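# Open toggle clamp, then lift the block clear

## Task

Open the toggle clamp first, then raise the block to at least a hand's width above the jig and keep it motionless in the air. The attempt fails if the robot touches the block while it is still clamped and moves or rotates it beyond a small amount. At the end the clamp must remain open and the block must be held between both fingers, touching nothing else.

## Robot and tools

Robot: a single five-joint xArm5 arm with a parallel two-finger gripper. The joints are waist (turns about the base's vertical axis), shoulder, elbow and wrist pitch (all bending in one vertical plane through the waist axis), then wrist roll. Because of this, the fingers can only tilt inside the vertical plane that contains the base axis and the hand; they cannot be aimed sideways out of it. Tilted straight-line moves that keep orientation fixed often end as held or off_target.

Frame: the scene frame has its origin on the table surface right below the arm base, +z up, +x forward, +y to the left when facing along +x. Positions are in metres, orientations are quaternions written w first (qw, qx, qy, qz). The base itself may be slightly tilted relative to the table, and the reported hand position can be off, more so far from the base.

Gripper: the fingers point along the gripper's own +z and close along its y axis. end_effector_position is the point between the pads when closed, roughly 2 cm short of the fingertips; closing pushes the tips about 10 mm further along +z. Opening is a number from -1 (closed) to +1 (fully open, 0.084 m). grip_measured in each result uses that same scale. To keep hold of something, keep sending an opening noticeably smaller than grip_measured; the bigger the gap, the firmer the squeeze (about 24 N per pad at most). A fast close can squeeze harder than that.

One row = 8 numbers: x, y, z, qw, qx, qy, qz, opening. x, y, z and the quaternion are an absolute target pose for the gripper in the scene frame, not an offset.

execute_actions(actions): actions is a list of actions; each action is a list of 1 to 15 rows, each row lasting one step of 1/30 s. If fewer than 15 rows are given, the last one is repeated to fill 15 steps. An empty list just reports state and images. An action is rejected if its target lies more than 0.6 m from the gripper's current position along any gripper axis; if the first action fails this or any action is malformed, the whole call is rejected and nothing moves.

move(target, speed, blocking): target is one row (absolute pose plus opening). The gripper follows a straight path to it, rotating the short way. speed is the path's top speed in m/s, 0.002 to 0.5, default 0.25; rotation is capped at twice that in rad/s. Path duration is 0.5 to 10 s; longer ones are cut off at 10 s. The opening is applied when the move starts. The path does not avoid obstacles, and the real hand lags, drifts and can overshoot the speed, especially near full arm extension. Faster contact hits harder, and a target set deeper past a contact presses harder. The result adds a move: line with the ending (done, off_target, moving, held, fault) and active limits: limits=paced means the command was clipped, limits=held means a safety check blocked some steps (afterwards the arm may jump faster than speed). blocking=false returns after 0.5 s while motion continues; until a result shows it has ended, other moves and execute_actions are refused, so use wait or stop first.

wait(seconds): 0 to 10 s; the arm keeps its last command, a running move continues, and it returns early if that move ends.

stop(): brakes a running move; it needs some distance, more at speed. The fingers are not stopped.

zoom_image(camera, region): camera is cam_high, cam_low or cam_wrist (each 672x504); region is [x0, y0, x1, y1] in pixels from the top-left, no bigger than 504x504.

show_instructions(): shows the reference image(s) for the scene. read_manual(section): returns licence texts only. finished_scene(scene): ends the current scene (give its number) once the last command has settled; it cannot be undone and reports success. Answering without a tool call ends everything.

Controller behaviour: each control step clips the commanded pose to within 70 mm and 16 degrees of the measured one, and joint targets change no faster than 3.14 rad/s. After an action the arm only continues to the last clipped pose, so a distant target needs further commands. The Hand target line shows where the controller is currently heading. A pose unreachable line means the clearance check altered or blocked the command (a mount under the base counts as arm). Joint ranges (rad): waist -6.283 to 6.283, shoulder -2.059 to 2.094, elbow -3.927 to 0.192, wrist pitch -1.693 to 3.142, wrist roll -6.283 to 6.283.

Results: a state line with gripper position, quaternion and linear/angular velocities in the scene frame, joint positions, grip_measured, and images from cam_high, cam_low and cam_wrist in that order, plus any changed camera calibration.

Hazards: if contact torque reaches a joint's load limit (waist 46.5, shoulder 46.5, elbow 27.9, wrist pitch 18.6, wrist roll 18.6 N m, held weight included), the arm backs off, freezes for 10 s and drops the rest of the call. Holding loads heats motors: a MOTOR HOT line appears from 65 °C, and at 80 °C an OVER-TEMPERATURE FAULT brakes the arm until it cools. The world keeps running while you think, with the arm holding its last command. Avoid dropping or knocking anything off the table, slamming, hard impacts, and shoving the clamped block; open the clamp lever before gripping the block, then lift gently and hold steady.

Each tool is called after ">>>" in YAML: its name, and indented under it one key for each argument.

Reference images:

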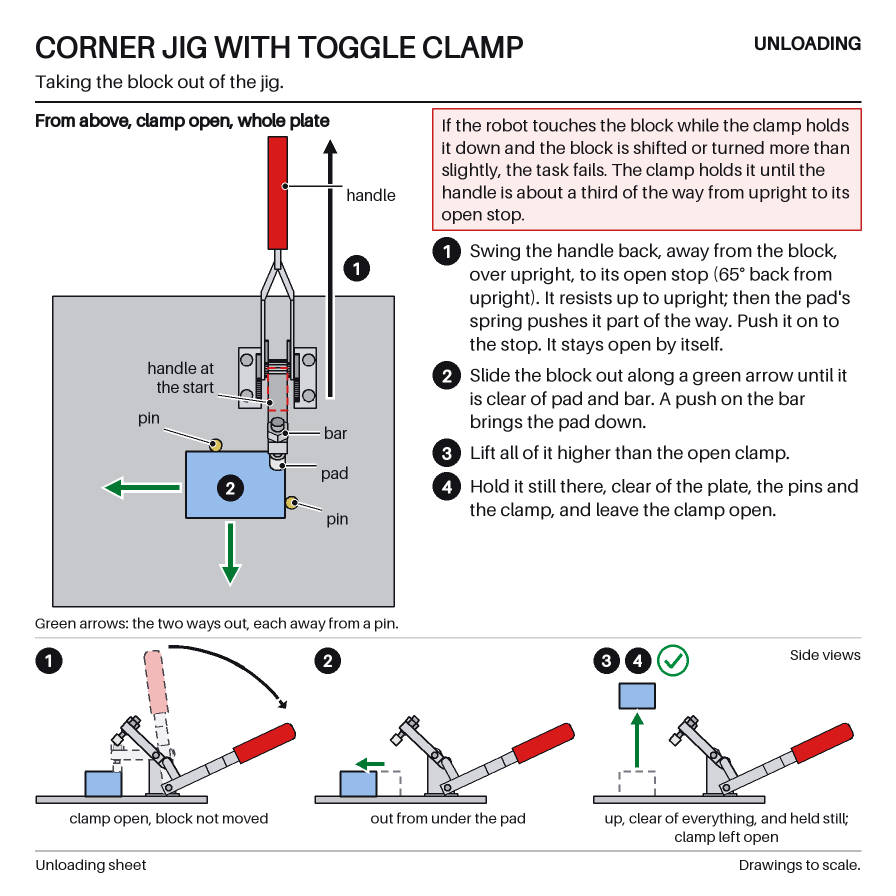

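## Session

>>> execute_actions:
  actions: []

Scene clock: 0.00 s.
end_effector_position=(+0.0086, +0.1388, +0.1808) grip_measured=+1.00 end_effector_quat_wxyz=(+0.118, +0.510, +0.824, -0.218) end_effector_velocity=(+0.000, +0.000, +0.000) end_effector_angular_velocity=(+0.000, +0.000, +0.001)
Joint positions: [ 1.458 -0.572 -0.237  1.308 -0.526  0.084]
Joint velocities: [-0.    -0.    -0.     0.    -0.001 -0.   ]
Hand target: +0.009, +0.139, +0.181; +0.118, +0.510, +0.824, -0.218

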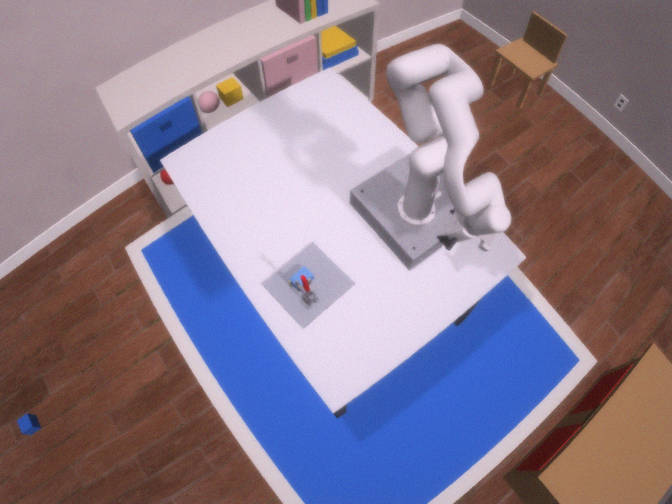

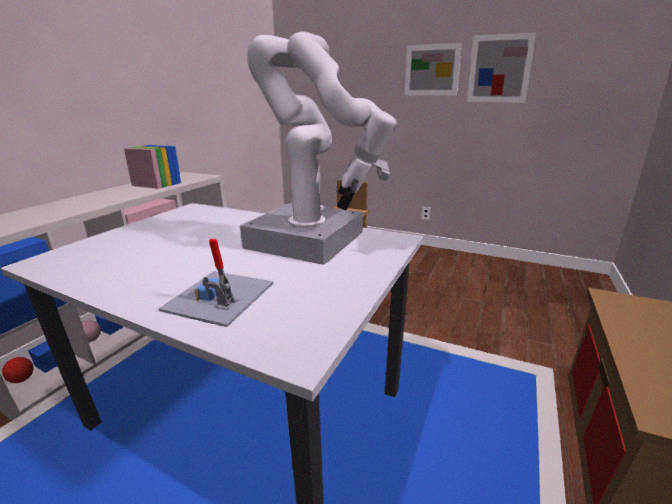

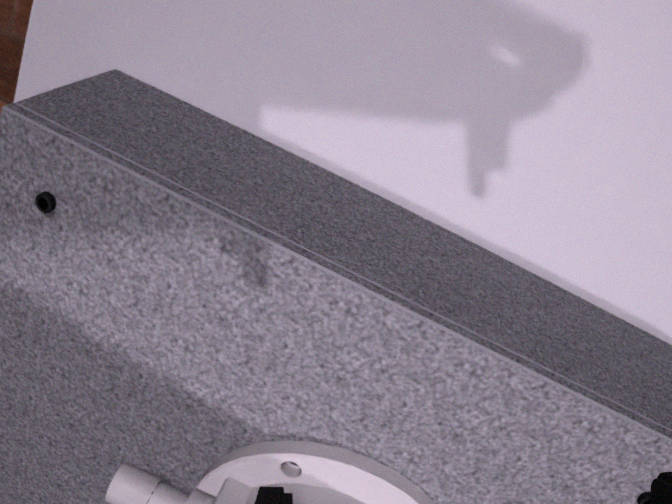

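>>> zoom_image:
  camera: "cam_high"
  region: [250, 230, 370, 340]

>>> zoom_image:
  camera: "cam_low"
  region: [150, 230, 290, 335]

Region (250, 230, 370, 340) of cam_high's 672x504 image, scaled by 4.200, with more detail than that image has; it fills the top 462 rows of this view, and the rest is white.

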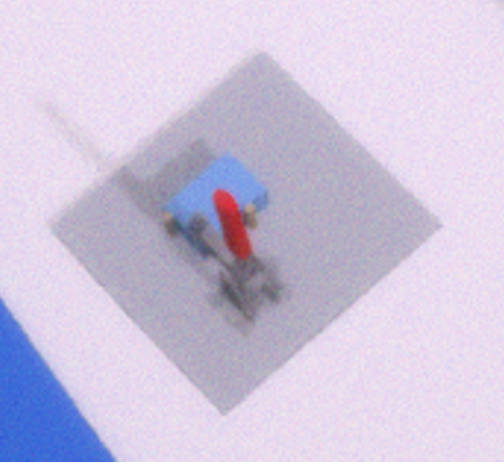

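Region (150, 230, 290, 335) of cam_low's 672x504 image, scaled by 3.600, with more detail than that image has; it fills the top 378 rows of this view, and the rest is white.

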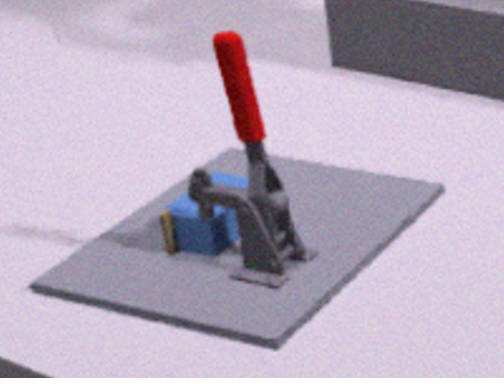

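>>> move:
  target: [0.15,0.2,0.3,0,0.866,0.5,0,-1]

>>> move:
  target: [0.335,-0.06,0.3,0,1,0.05,0,-1]

Scene clock: 2.93 s.
end_effector_position=(+0.1490, +0.2012, +0.2988) grip_measured=-1.00 end_effector_quat_wxyz=(+0.002, +0.866, +0.500, -0.000) end_effector_velocity=(+0.000, +0.001, +0.001) end_effector_angular_velocity=(+0.003, -0.002, -0.001)
Joint positions: [ 0.881 -0.836 -0.426  1.263 -0.117  0.   ]
Joint velocities: [ 0.001 -0.001 -0.002 -0.001  0.001  0.   ]
Hand target: +0.149, +0.201, +0.299; +0.002, +0.866, +0.500, +0.000
Off the commanded pose: 0.002 m, 0 deg.
move: done
camera_calibration (this result's frames):
cam_wrist: T_world_to_cam=[[0.867642, -0.497188, 0.00127646, 0.00348565], [-0.497131, -0.867497, 0.0175864, 0.308556], [-0.00763642, -0.0158932, -0.999845, 0.43228], [0, 0, 0, 1]] pos_world=[0.15367, 0.276275, 0.426782]

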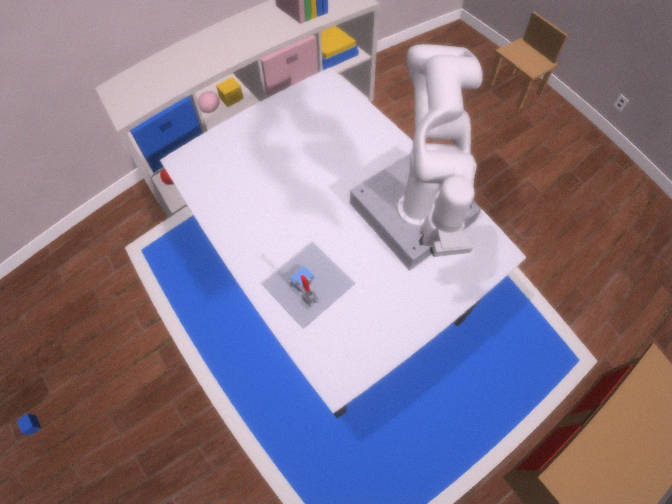

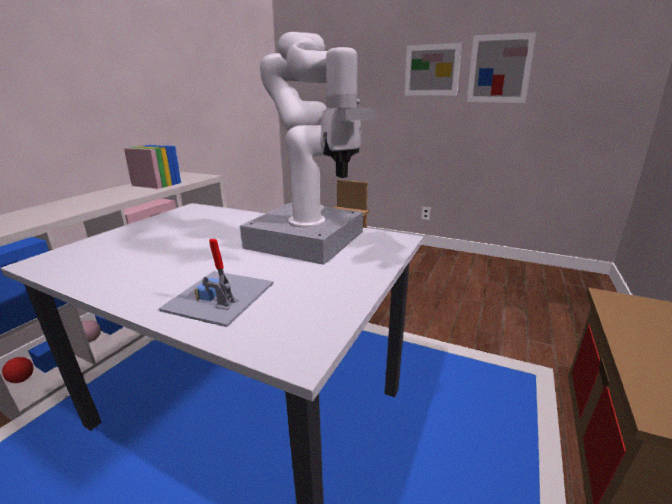

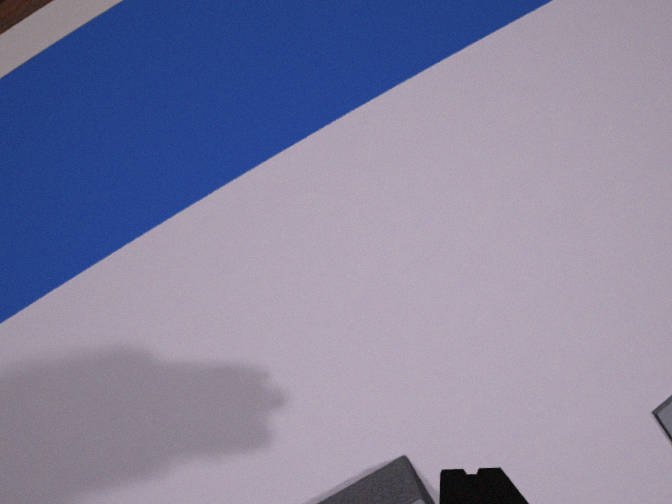

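Scene clock: 5.23 s.
end_effector_position=(+0.3351, -0.0579, +0.2998) grip_measured=-1.00 end_effector_quat_wxyz=(+0.000, +0.999, +0.050, -0.002) end_effector_velocity=(+0.001, -0.001, +0.001) end_effector_angular_velocity=(-0.000, -0.002, -0.003)
Joint positions: [-0.222 -0.451 -0.671  1.129 -0.273  0.   ]
Joint velocities: [-0.002  0.001 -0.003 -0.     0.001  0.   ]
Hand target: +0.335, -0.058, +0.300; +0.000, +0.999, +0.050, -0.002
Off the commanded pose: 0.002 m, 0 deg.
move: done
camera_calibration (this result's frames):
cam_wrist: T_world_to_cam=[[0.103067, -0.994674, -0.00121021, -0.058659], [-0.994473, -0.103071, 0.0200176, 0.386389], [-0.0200357, -0.000859639, -0.999799, 0.435596], [0, 0, 0, 1]] pos_world=[0.399027, -0.0181468, 0.427703]

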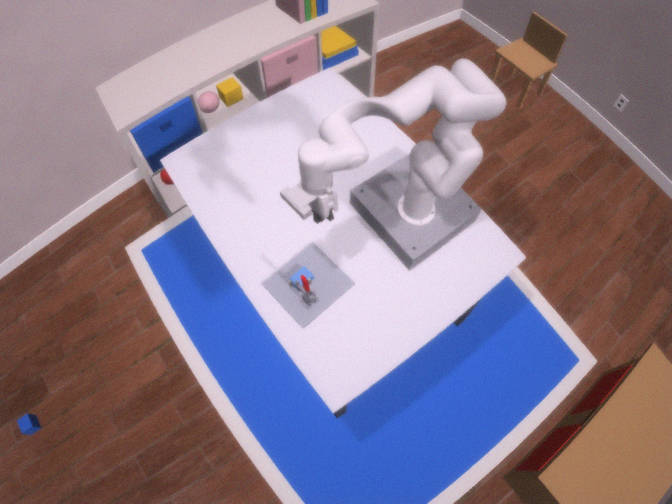

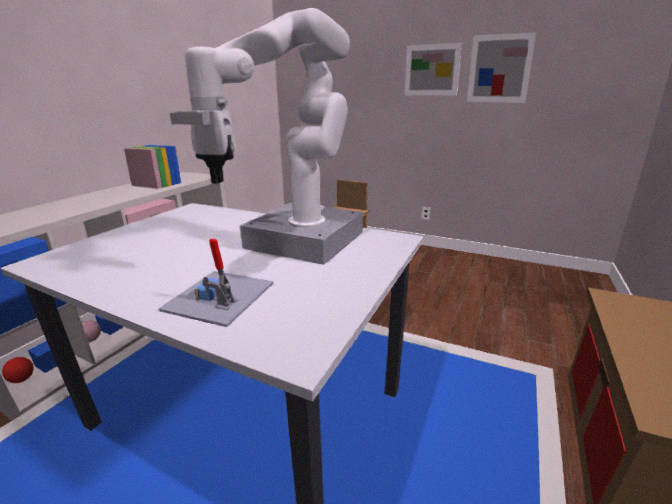

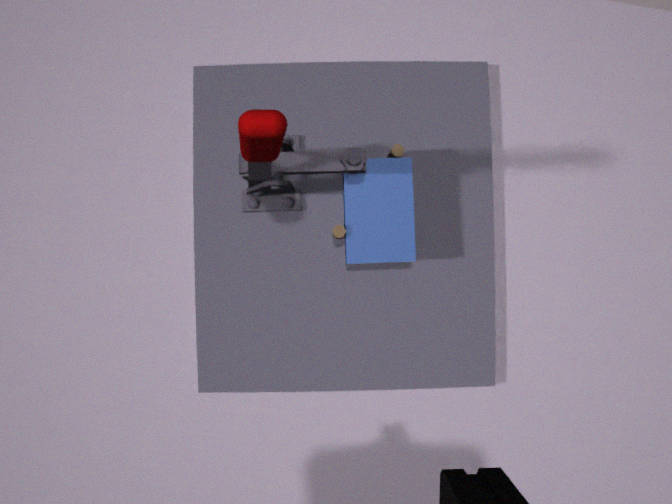

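>>> move:
  target: [0.445,-0.03,0.2,0,1,0.05,0,-1]

>>> move:
  target: [0.445,-0.03,0.15,0,1,0.05,0,-1]
  speed: 0.1

>>> move:
  target: [0.4325,0.086,0.15,0,1,0.05,0,-1]
  speed: 0.05

Scene clock: 6.67 s.
end_effector_position=(+0.4445, -0.0299, +0.2003) grip_measured=-1.00 end_effector_quat_wxyz=(+0.001, +0.999, +0.050, +0.000) end_effector_velocity=(-0.002, +0.000, -0.003) end_effector_angular_velocity=(+0.001, +0.008, +0.000)
Joint positions: [-0.117  0.055 -0.863  0.81  -0.167  0.   ]
Joint velocities: [-0.     0.005  0.002  0.    -0.     0.   ]
Hand target: +0.444, -0.030, +0.200; +0.001, +0.999, +0.050, -0.000
Off the commanded pose: 0.001 m, 0 deg.
move: done
camera_calibration (this result's frames):
cam_wrist: T_world_to_cam=[[0.102257, -0.994758, 0.000349841, -0.0421645], [-0.994645, -0.10224, 0.0151393, 0.501222], [-0.0150241, -0.00189606, -0.999885, 0.336061], [0, 0, 0, 1]] pos_world=[0.507898, 0.00993848, 0.32845]

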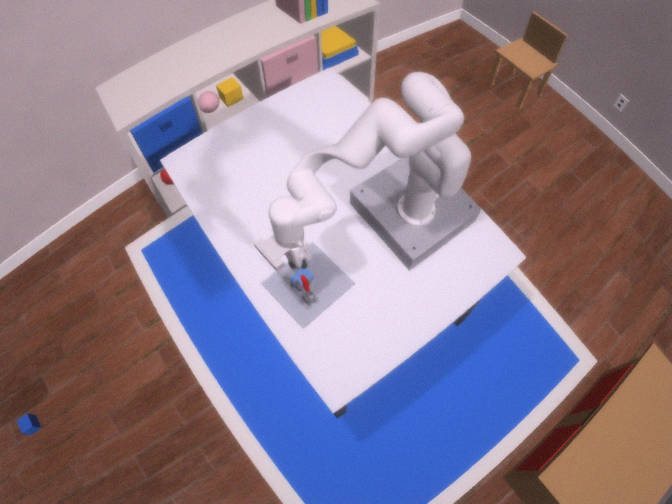

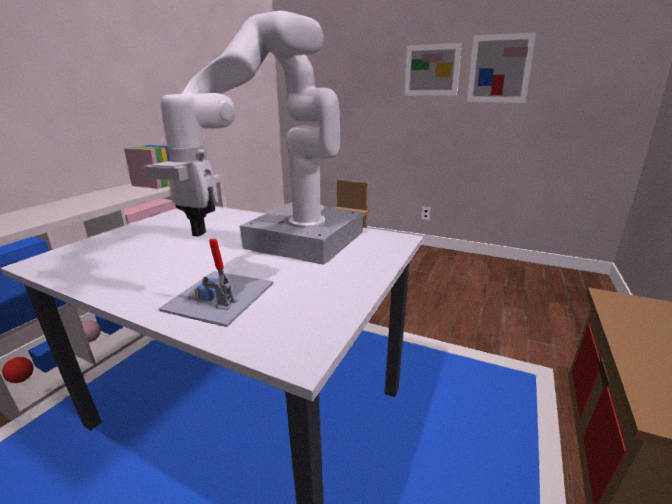

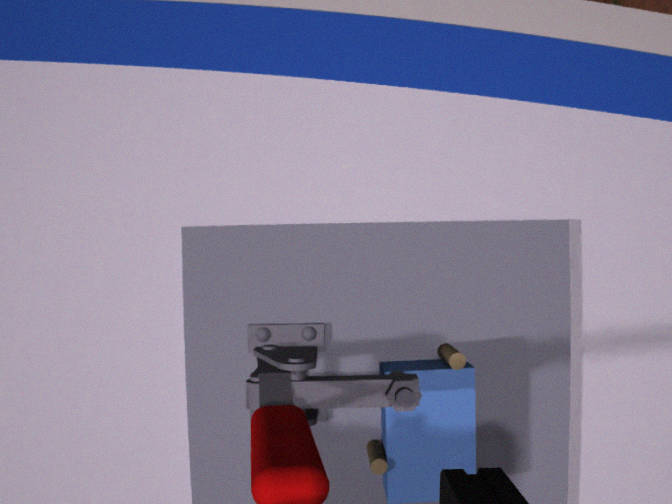

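Scene clock: 7.53 s.
end_effector_position=(+0.4451, -0.0300, +0.1505) grip_measured=-1.00 end_effector_quat_wxyz=(+0.001, +0.999, +0.050, +0.000) end_effector_velocity=(-0.001, -0.000, -0.001) end_effector_angular_velocity=(+0.000, +0.003, -0.000)
Joint positions: [-0.117  0.161 -0.826  0.667 -0.168  0.   ]
Joint velocities: [-0.     0.002  0.002 -0.001 -0.     0.   ]
Hand target: +0.445, -0.030, +0.150; +0.001, +0.999, +0.050, -0.000
Off the commanded pose: 0.001 m, 0 deg.
move: done
camera_calibration (this result's frames):
cam_wrist: T_world_to_cam=[[0.102424, -0.994741, 0.000370194, -0.0424009], [-0.994629, -0.102407, 0.0150225, 0.50258], [-0.0149056, -0.00190687, -0.999887, 0.286245], [0, 0, 0, 1]] pos_world=[0.508491, 0.00983568, 0.278678]

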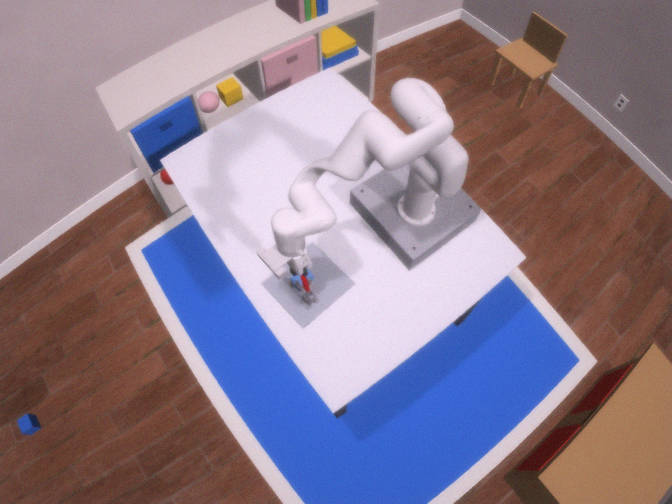

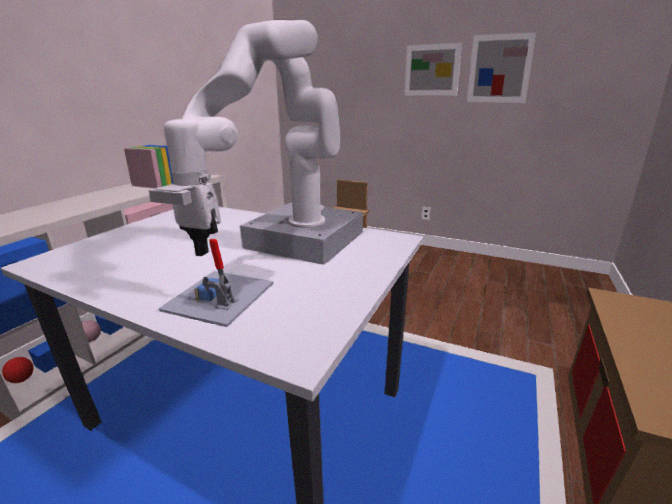

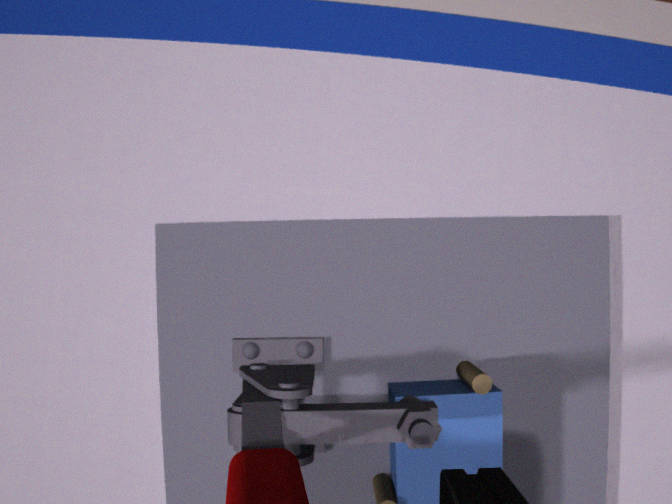

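Scene clock: 10.17 s.
end_effector_position=(+0.4322, +0.0853, +0.1500) grip_measured=-1.00 end_effector_quat_wxyz=(+0.001, +0.999, +0.050, +0.000) end_effector_velocity=(+0.000, +0.000, +0.000) end_effector_angular_velocity=(+0.000, -0.000, -0.001)
Joint positions: [ 0.145  0.145 -0.805  0.662  0.095  0.   ]
Joint velocities: [ 0.     0.    -0.     0.     0.001  0.   ]
Hand target: +0.432, +0.085, +0.150; +0.001, +0.999, +0.050, +0.000
Off the commanded pose: 0.001 m, 0 deg.
move: done
camera_calibration (this result's frames):
cam_wrist: T_world_to_cam=[[0.102275, -0.994756, 0.000843578, 0.0736186], [-0.994634, -0.102249, 0.0157607, 0.501389], [-0.0155918, -0.00245097, -0.999875, 0.286133], [0, 0, 0, 1]] pos_world=[0.495631, 0.1252, 0.278133]

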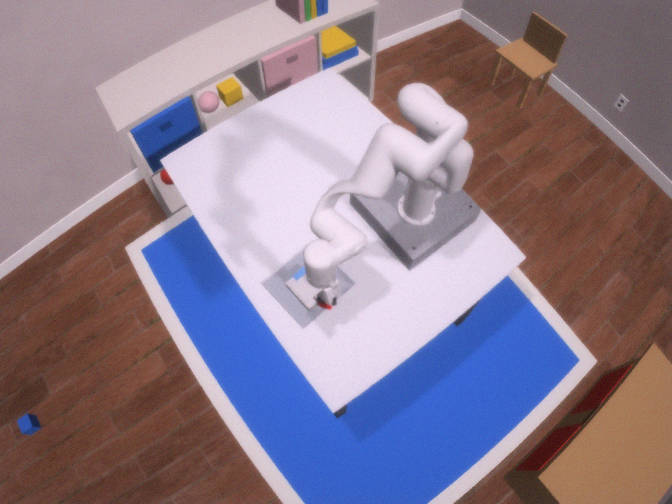

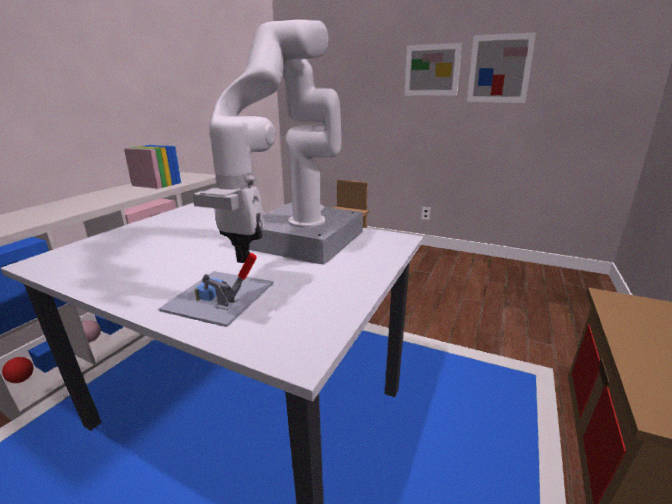

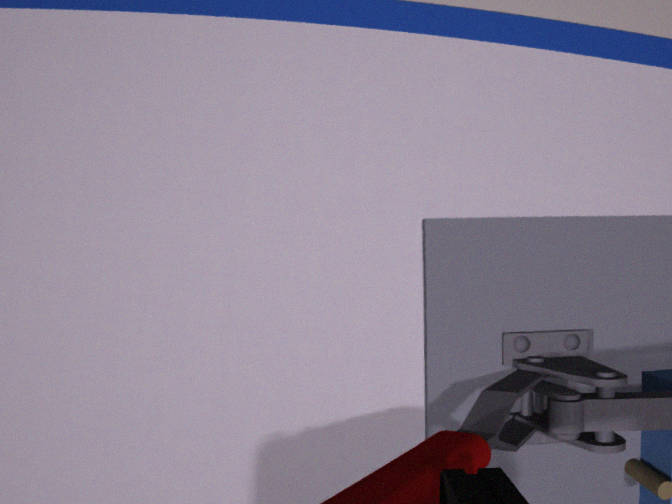

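>>> move:
  target: [0.431,0.138,0.105,0,1,0.05,0,-1]
  speed: 0.05

>>> zoom_image:
  camera: "cam_low"
  region: [150, 230, 310, 335]

Scene clock: 11.93 s.
end_effector_position=(+0.4308, +0.1377, +0.1051) grip_measured=-1.00 end_effector_quat_wxyz=(+0.001, +0.999, +0.050, +0.000) end_effector_velocity=(+0.001, -0.000, +0.000) end_effector_angular_velocity=(+0.000, -0.001, -0.001)
Joint positions: [ 0.26   0.288 -0.836  0.55   0.209  0.   ]
Joint velocities: [-0.001  0.001 -0.002 -0.001  0.     0.   ]
Hand target: +0.431, +0.138, +0.105; +0.001, +0.999, +0.050, +0.000
Off the commanded pose: 0.000 m, 0 deg.
move: done
camera_calibration (this result's frames):
cam_wrist: T_world_to_cam=[[0.10238, -0.994745, 0.000965279, 0.125836], [-0.994634, -0.102354, 0.0150665, 0.506123], [-0.0148885, -0.0025026, -0.999886, 0.241033], [0, 0, 0, 1]] pos_world=[0.494112, 0.177581, 0.233258]

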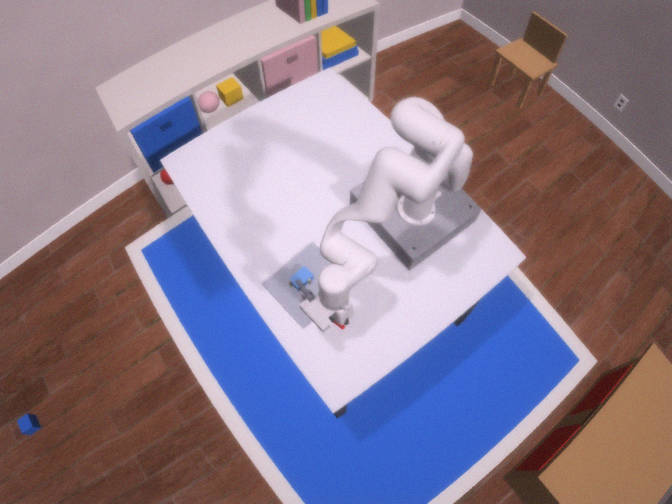

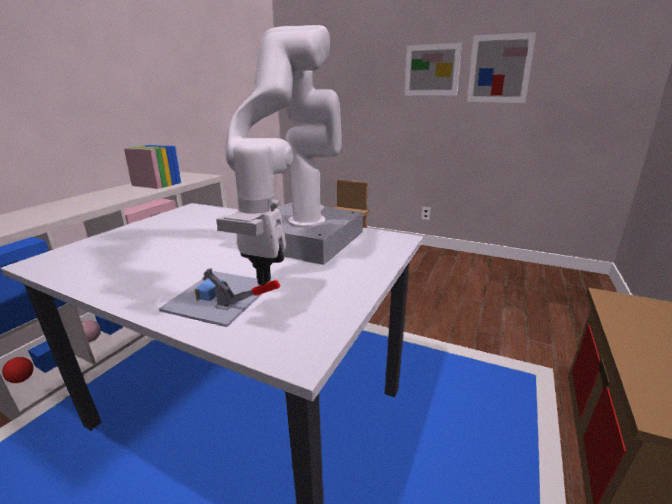

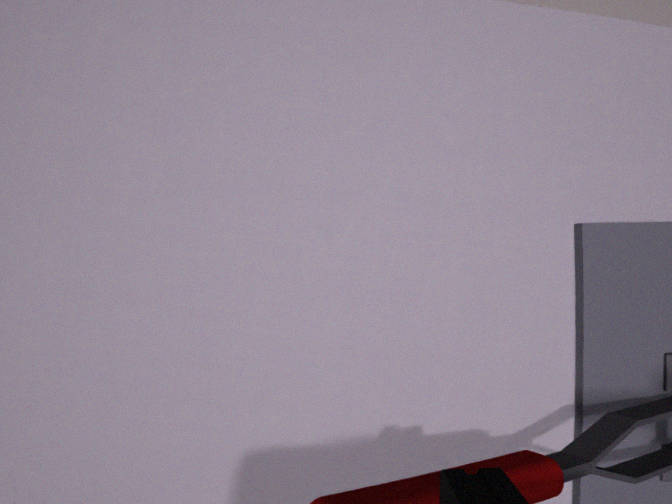

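Region (150, 230, 310, 335) of cam_low's 672x504 image, scaled by 3.150, with more detail than that image has; it fills the top 331 rows of this view, and the rest is white.

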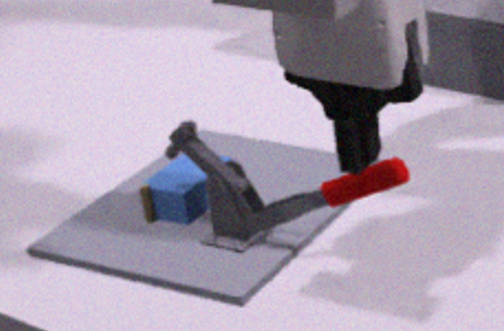

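>>> move:
  target: [0.431,0.138,0.097,0,1,0.05,0,-1]
  speed: 0.02

Scene clock: 12.70 s.
end_effector_position=(+0.4323, +0.1379, +0.0985) grip_measured=-1.00 end_effector_quat_wxyz=(+0.001, +0.999, +0.049, +0.002) end_effector_velocity=(-0.001, +0.000, -0.002) end_effector_angular_velocity=(-0.000, +0.001, +0.001)
Joint positions: [ 0.259  0.308 -0.838  0.529  0.21   0.   ]
Joint velocities: [ 0.001  0.003  0.001 -0.003 -0.     0.   ]
Hand target: +0.431, +0.138, +0.097; +0.001, +0.999, +0.050, +0.000
Off the commanded pose: 0.002 m, 0 deg.
move: done
camera_calibration (this result's frames):
cam_wrist: T_world_to_cam=[[0.101459, -0.99484, 0.000294045, 0.126431], [-0.99477, -0.101449, 0.0118765, 0.507975], [-0.0117854, -0.00149749, -0.999929, 0.232961], [0, 0, 0, 1]] pos_world=[0.495236, 0.177661, 0.226875]

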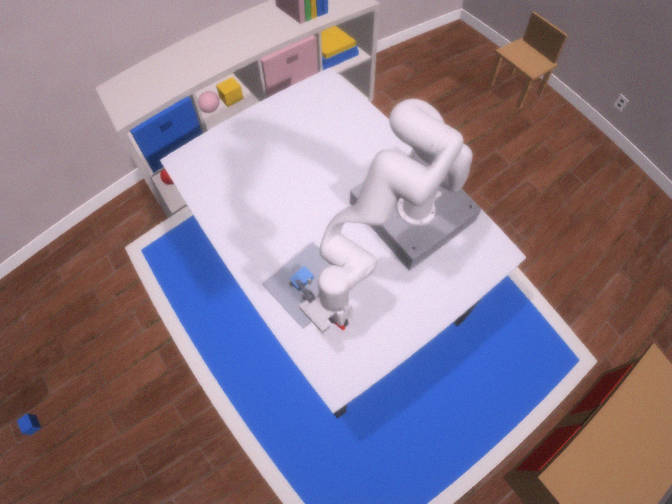

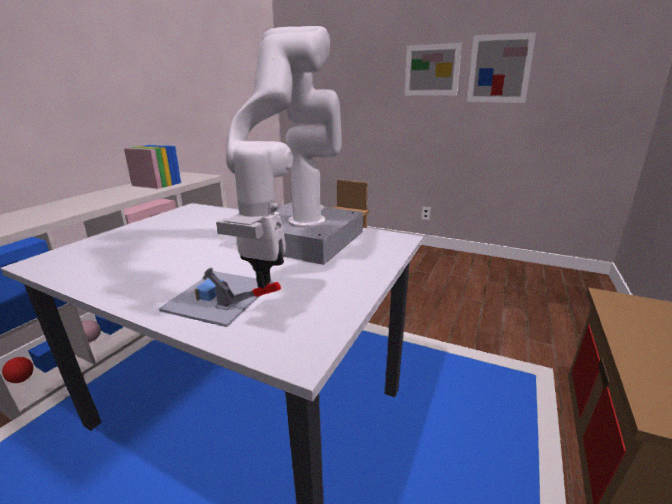

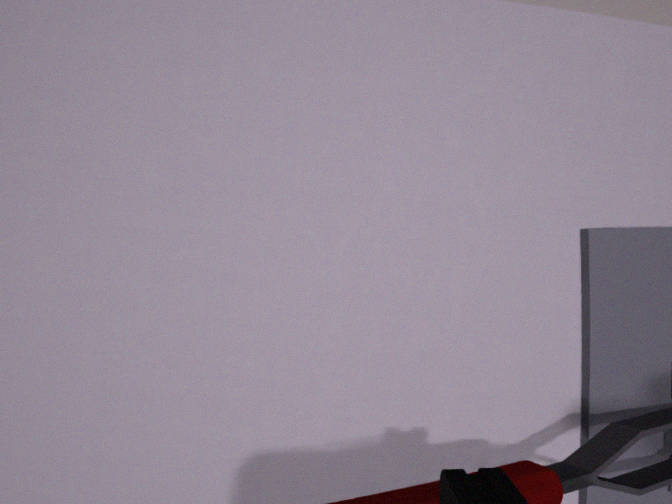

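>>> move:
  target: [0.40,0.1,0.16,0,1,0.05,0,0.5]

>>> move:
  target: [0.352,-0.049,0.11,0,1,0.05,0,0.5]

Scene clock: 13.77 s.
end_effector_position=(+0.4000, +0.1002, +0.1595) grip_measured=+0.49 end_effector_quat_wxyz=(+0.002, +0.999, +0.050, -0.000) end_effector_velocity=(+0.000, +0.000, +0.001) end_effector_angular_velocity=(+0.001, -0.002, +0.001)
Joint positions: [ 0.196  0.041 -0.705  0.668  0.145  0.065]
Joint velocities: [ 0.    -0.003 -0.     0.001 -0.001  0.   ]
Hand target: +0.400, +0.100, +0.160; +0.001, +0.999, +0.050, +0.000
Off the commanded pose: 0.001 m, 0 deg.
move: done
camera_calibration (this result's frames):
cam_wrist: T_world_to_cam=[[0.102714, -0.99471, 0.00107673, 0.0914924], [-0.994576, -0.102682, 0.0165786, 0.470612], [-0.0163803, -0.00277375, -0.999862, 0.295528], [0, 0, 0, 1]] pos_world=[0.463503, 0.140152, 0.287586]

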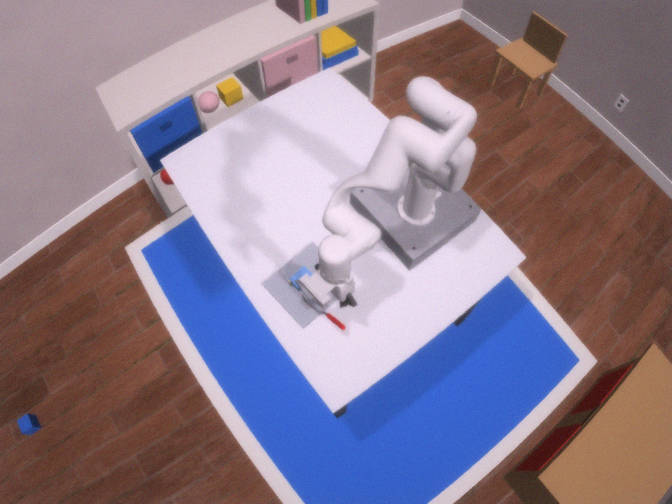

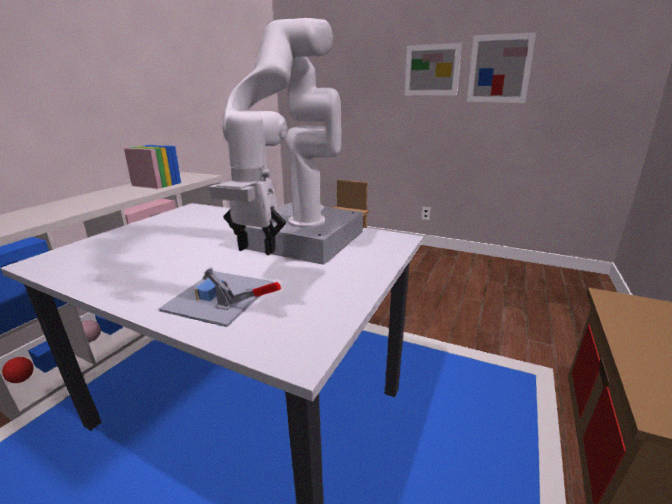

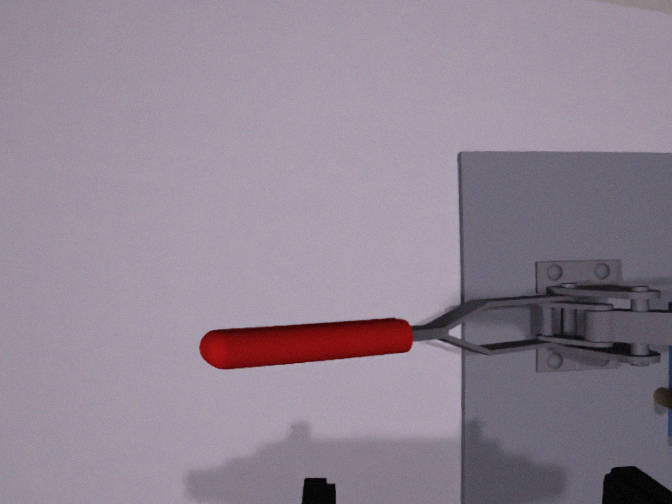

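Scene clock: 14.87 s.
end_effector_position=(+0.3525, -0.0480, +0.1105) grip_measured=+0.49 end_effector_quat_wxyz=(+0.001, +0.999, +0.050, -0.000) end_effector_velocity=(-0.002, -0.001, -0.002) end_effector_angular_velocity=(+0.001, +0.005, -0.001)
Joint positions: [-0.185  0.019 -0.479  0.463 -0.236  0.065]
Joint velocities: [-0.003  0.002  0.004 -0.    -0.002 -0.   ]
Hand target: +0.352, -0.048, +0.110; +0.001, +0.999, +0.050, -0.000
Off the commanded pose: 0.001 m, 0 deg.
move: done
camera_calibration (this result's frames):
cam_wrist: T_world_to_cam=[[0.103114, -0.99467, 0.0000222424, -0.0510159], [-0.994542, -0.1031, 0.0160087, 0.409034], [-0.0159211, -0.00167284, -0.999872, 0.245199], [0, 0, 0, 1]] pos_world=[0.415966, -0.00816227, 0.23862]

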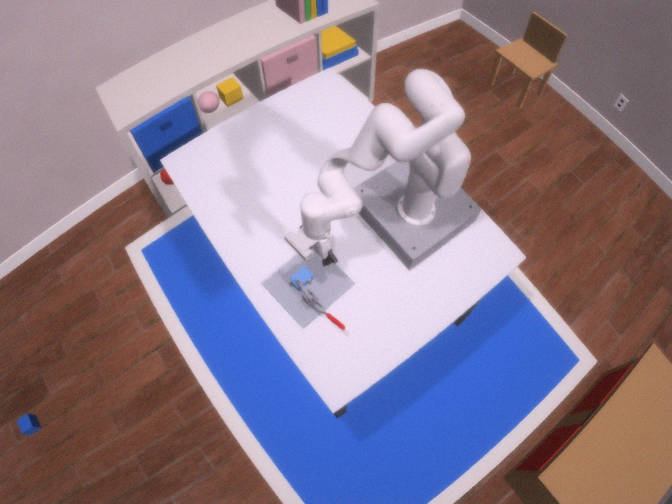

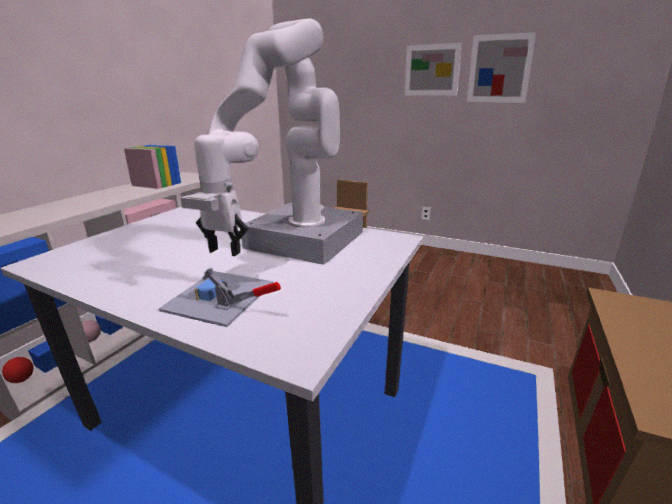

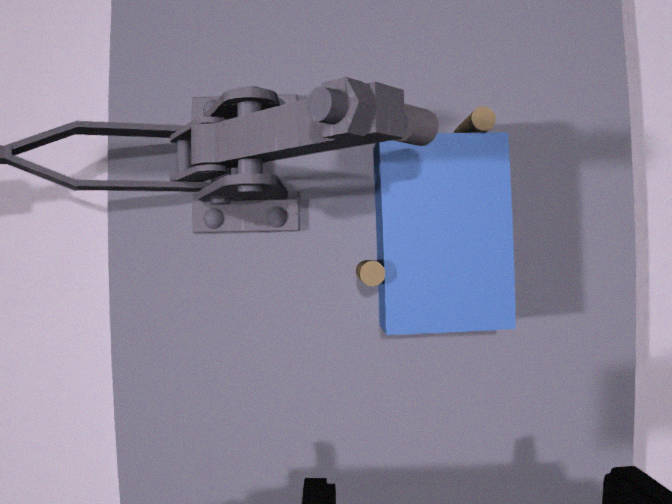

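>>> move:
  target: [0.385,-0.048,0.06,0,1,0.06,0,0.5]
  speed: 0.12

>>> move:
  target: [0.388,-0.0475,0.034,0,1,0.06,0,0.5]
  speed: 0.05

Scene clock: 15.97 s.
end_effector_position=(+0.3849, -0.0479, +0.0602) grip_measured=+0.49 end_effector_quat_wxyz=(+0.001, +0.998, +0.060, +0.000) end_effector_velocity=(-0.001, -0.000, -0.001) end_effector_angular_velocity=(+0.000, +0.002, -0.001)
Joint positions: [-0.173  0.273 -0.603  0.332 -0.244  0.065]
Joint velocities: [-0.001  0.003 -0.    -0.     0.     0.   ]
Hand target: +0.385, -0.048, +0.060; +0.001, +0.998, +0.060, -0.000
Off the commanded pose: 0.000 m, 0 deg.
move: done
camera_calibration (this result's frames):
cam_wrist: T_world_to_cam=[[0.122198, -0.992506, 0.000138978, -0.0615244], [-0.992384, -0.122181, 0.0156841, 0.440354], [-0.0155496, -0.00205449, -0.999877, 0.195296], [0, 0, 0, 1]] pos_world=[0.447555, -0.0068591, 0.188374]

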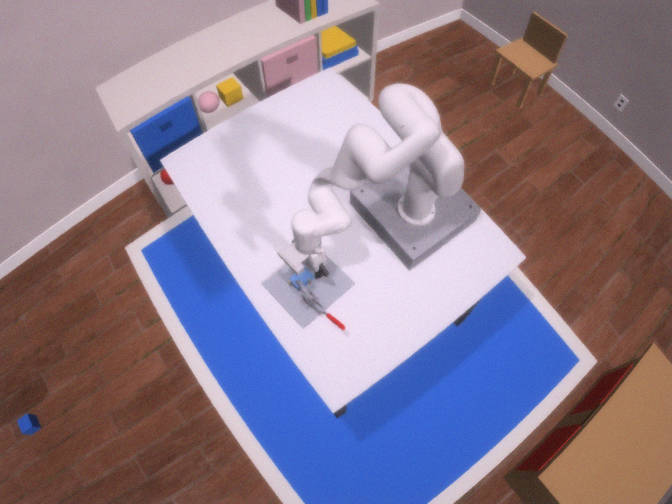

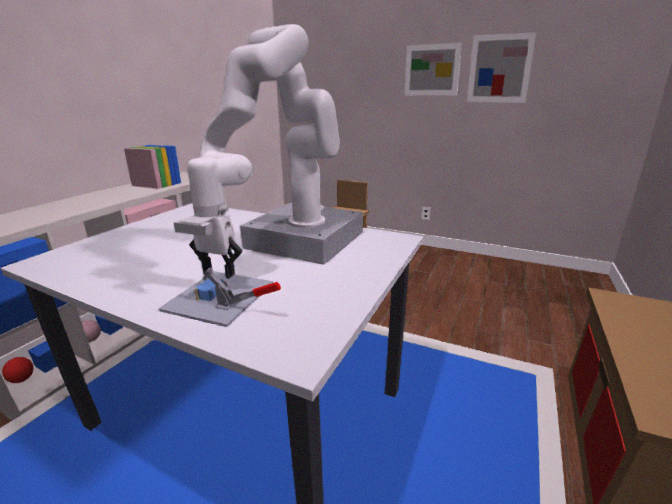

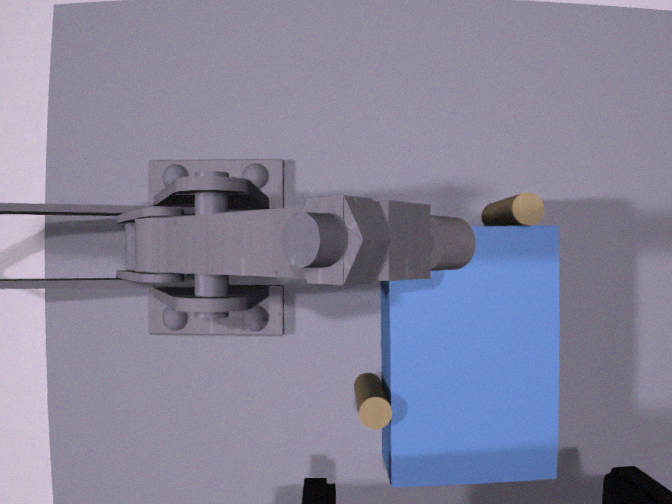

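Scene clock: 16.80 s.
end_effector_position=(+0.3880, -0.0475, +0.0342) grip_measured=+0.49 end_effector_quat_wxyz=(+0.001, +0.998, +0.060, +0.000) end_effector_velocity=(+0.001, +0.000, +0.000) end_effector_angular_velocity=(-0.000, -0.003, +0.001)
Joint positions: [-0.171  0.371 -0.629  0.261 -0.241  0.065]
Joint velocities: [ 0.001  0.    -0.002 -0.002  0.     0.   ]
Hand target: +0.388, -0.047, +0.034; +0.001, +0.998, +0.060, -0.000
Off the commanded pose: 0.000 m, 0 deg.
move: done
camera_calibration (this result's frames):
cam_wrist: T_world_to_cam=[[0.122229, -0.992502, 0.000104527, -0.0614853], [-0.992378, -0.122212, 0.0158427, 0.443898], [-0.0157111, -0.00204016, -0.999874, 0.169372], [0, 0, 0, 1]] pos_world=[0.45069, -0.00642915, 0.162325]

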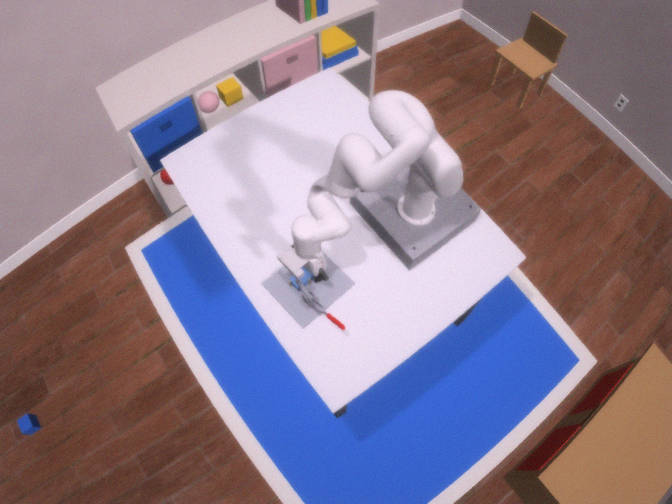

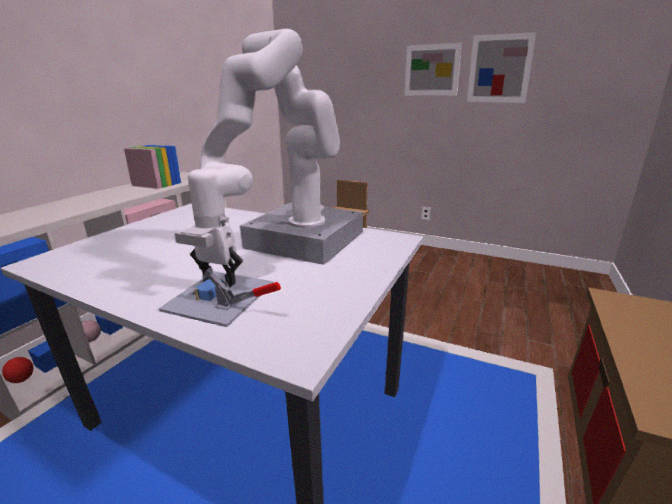

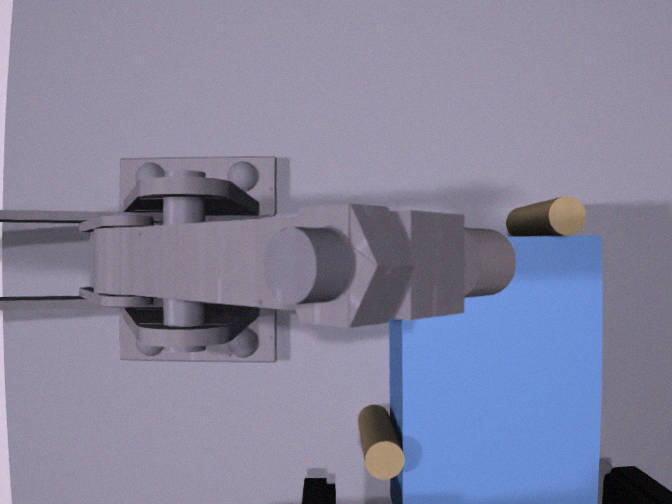

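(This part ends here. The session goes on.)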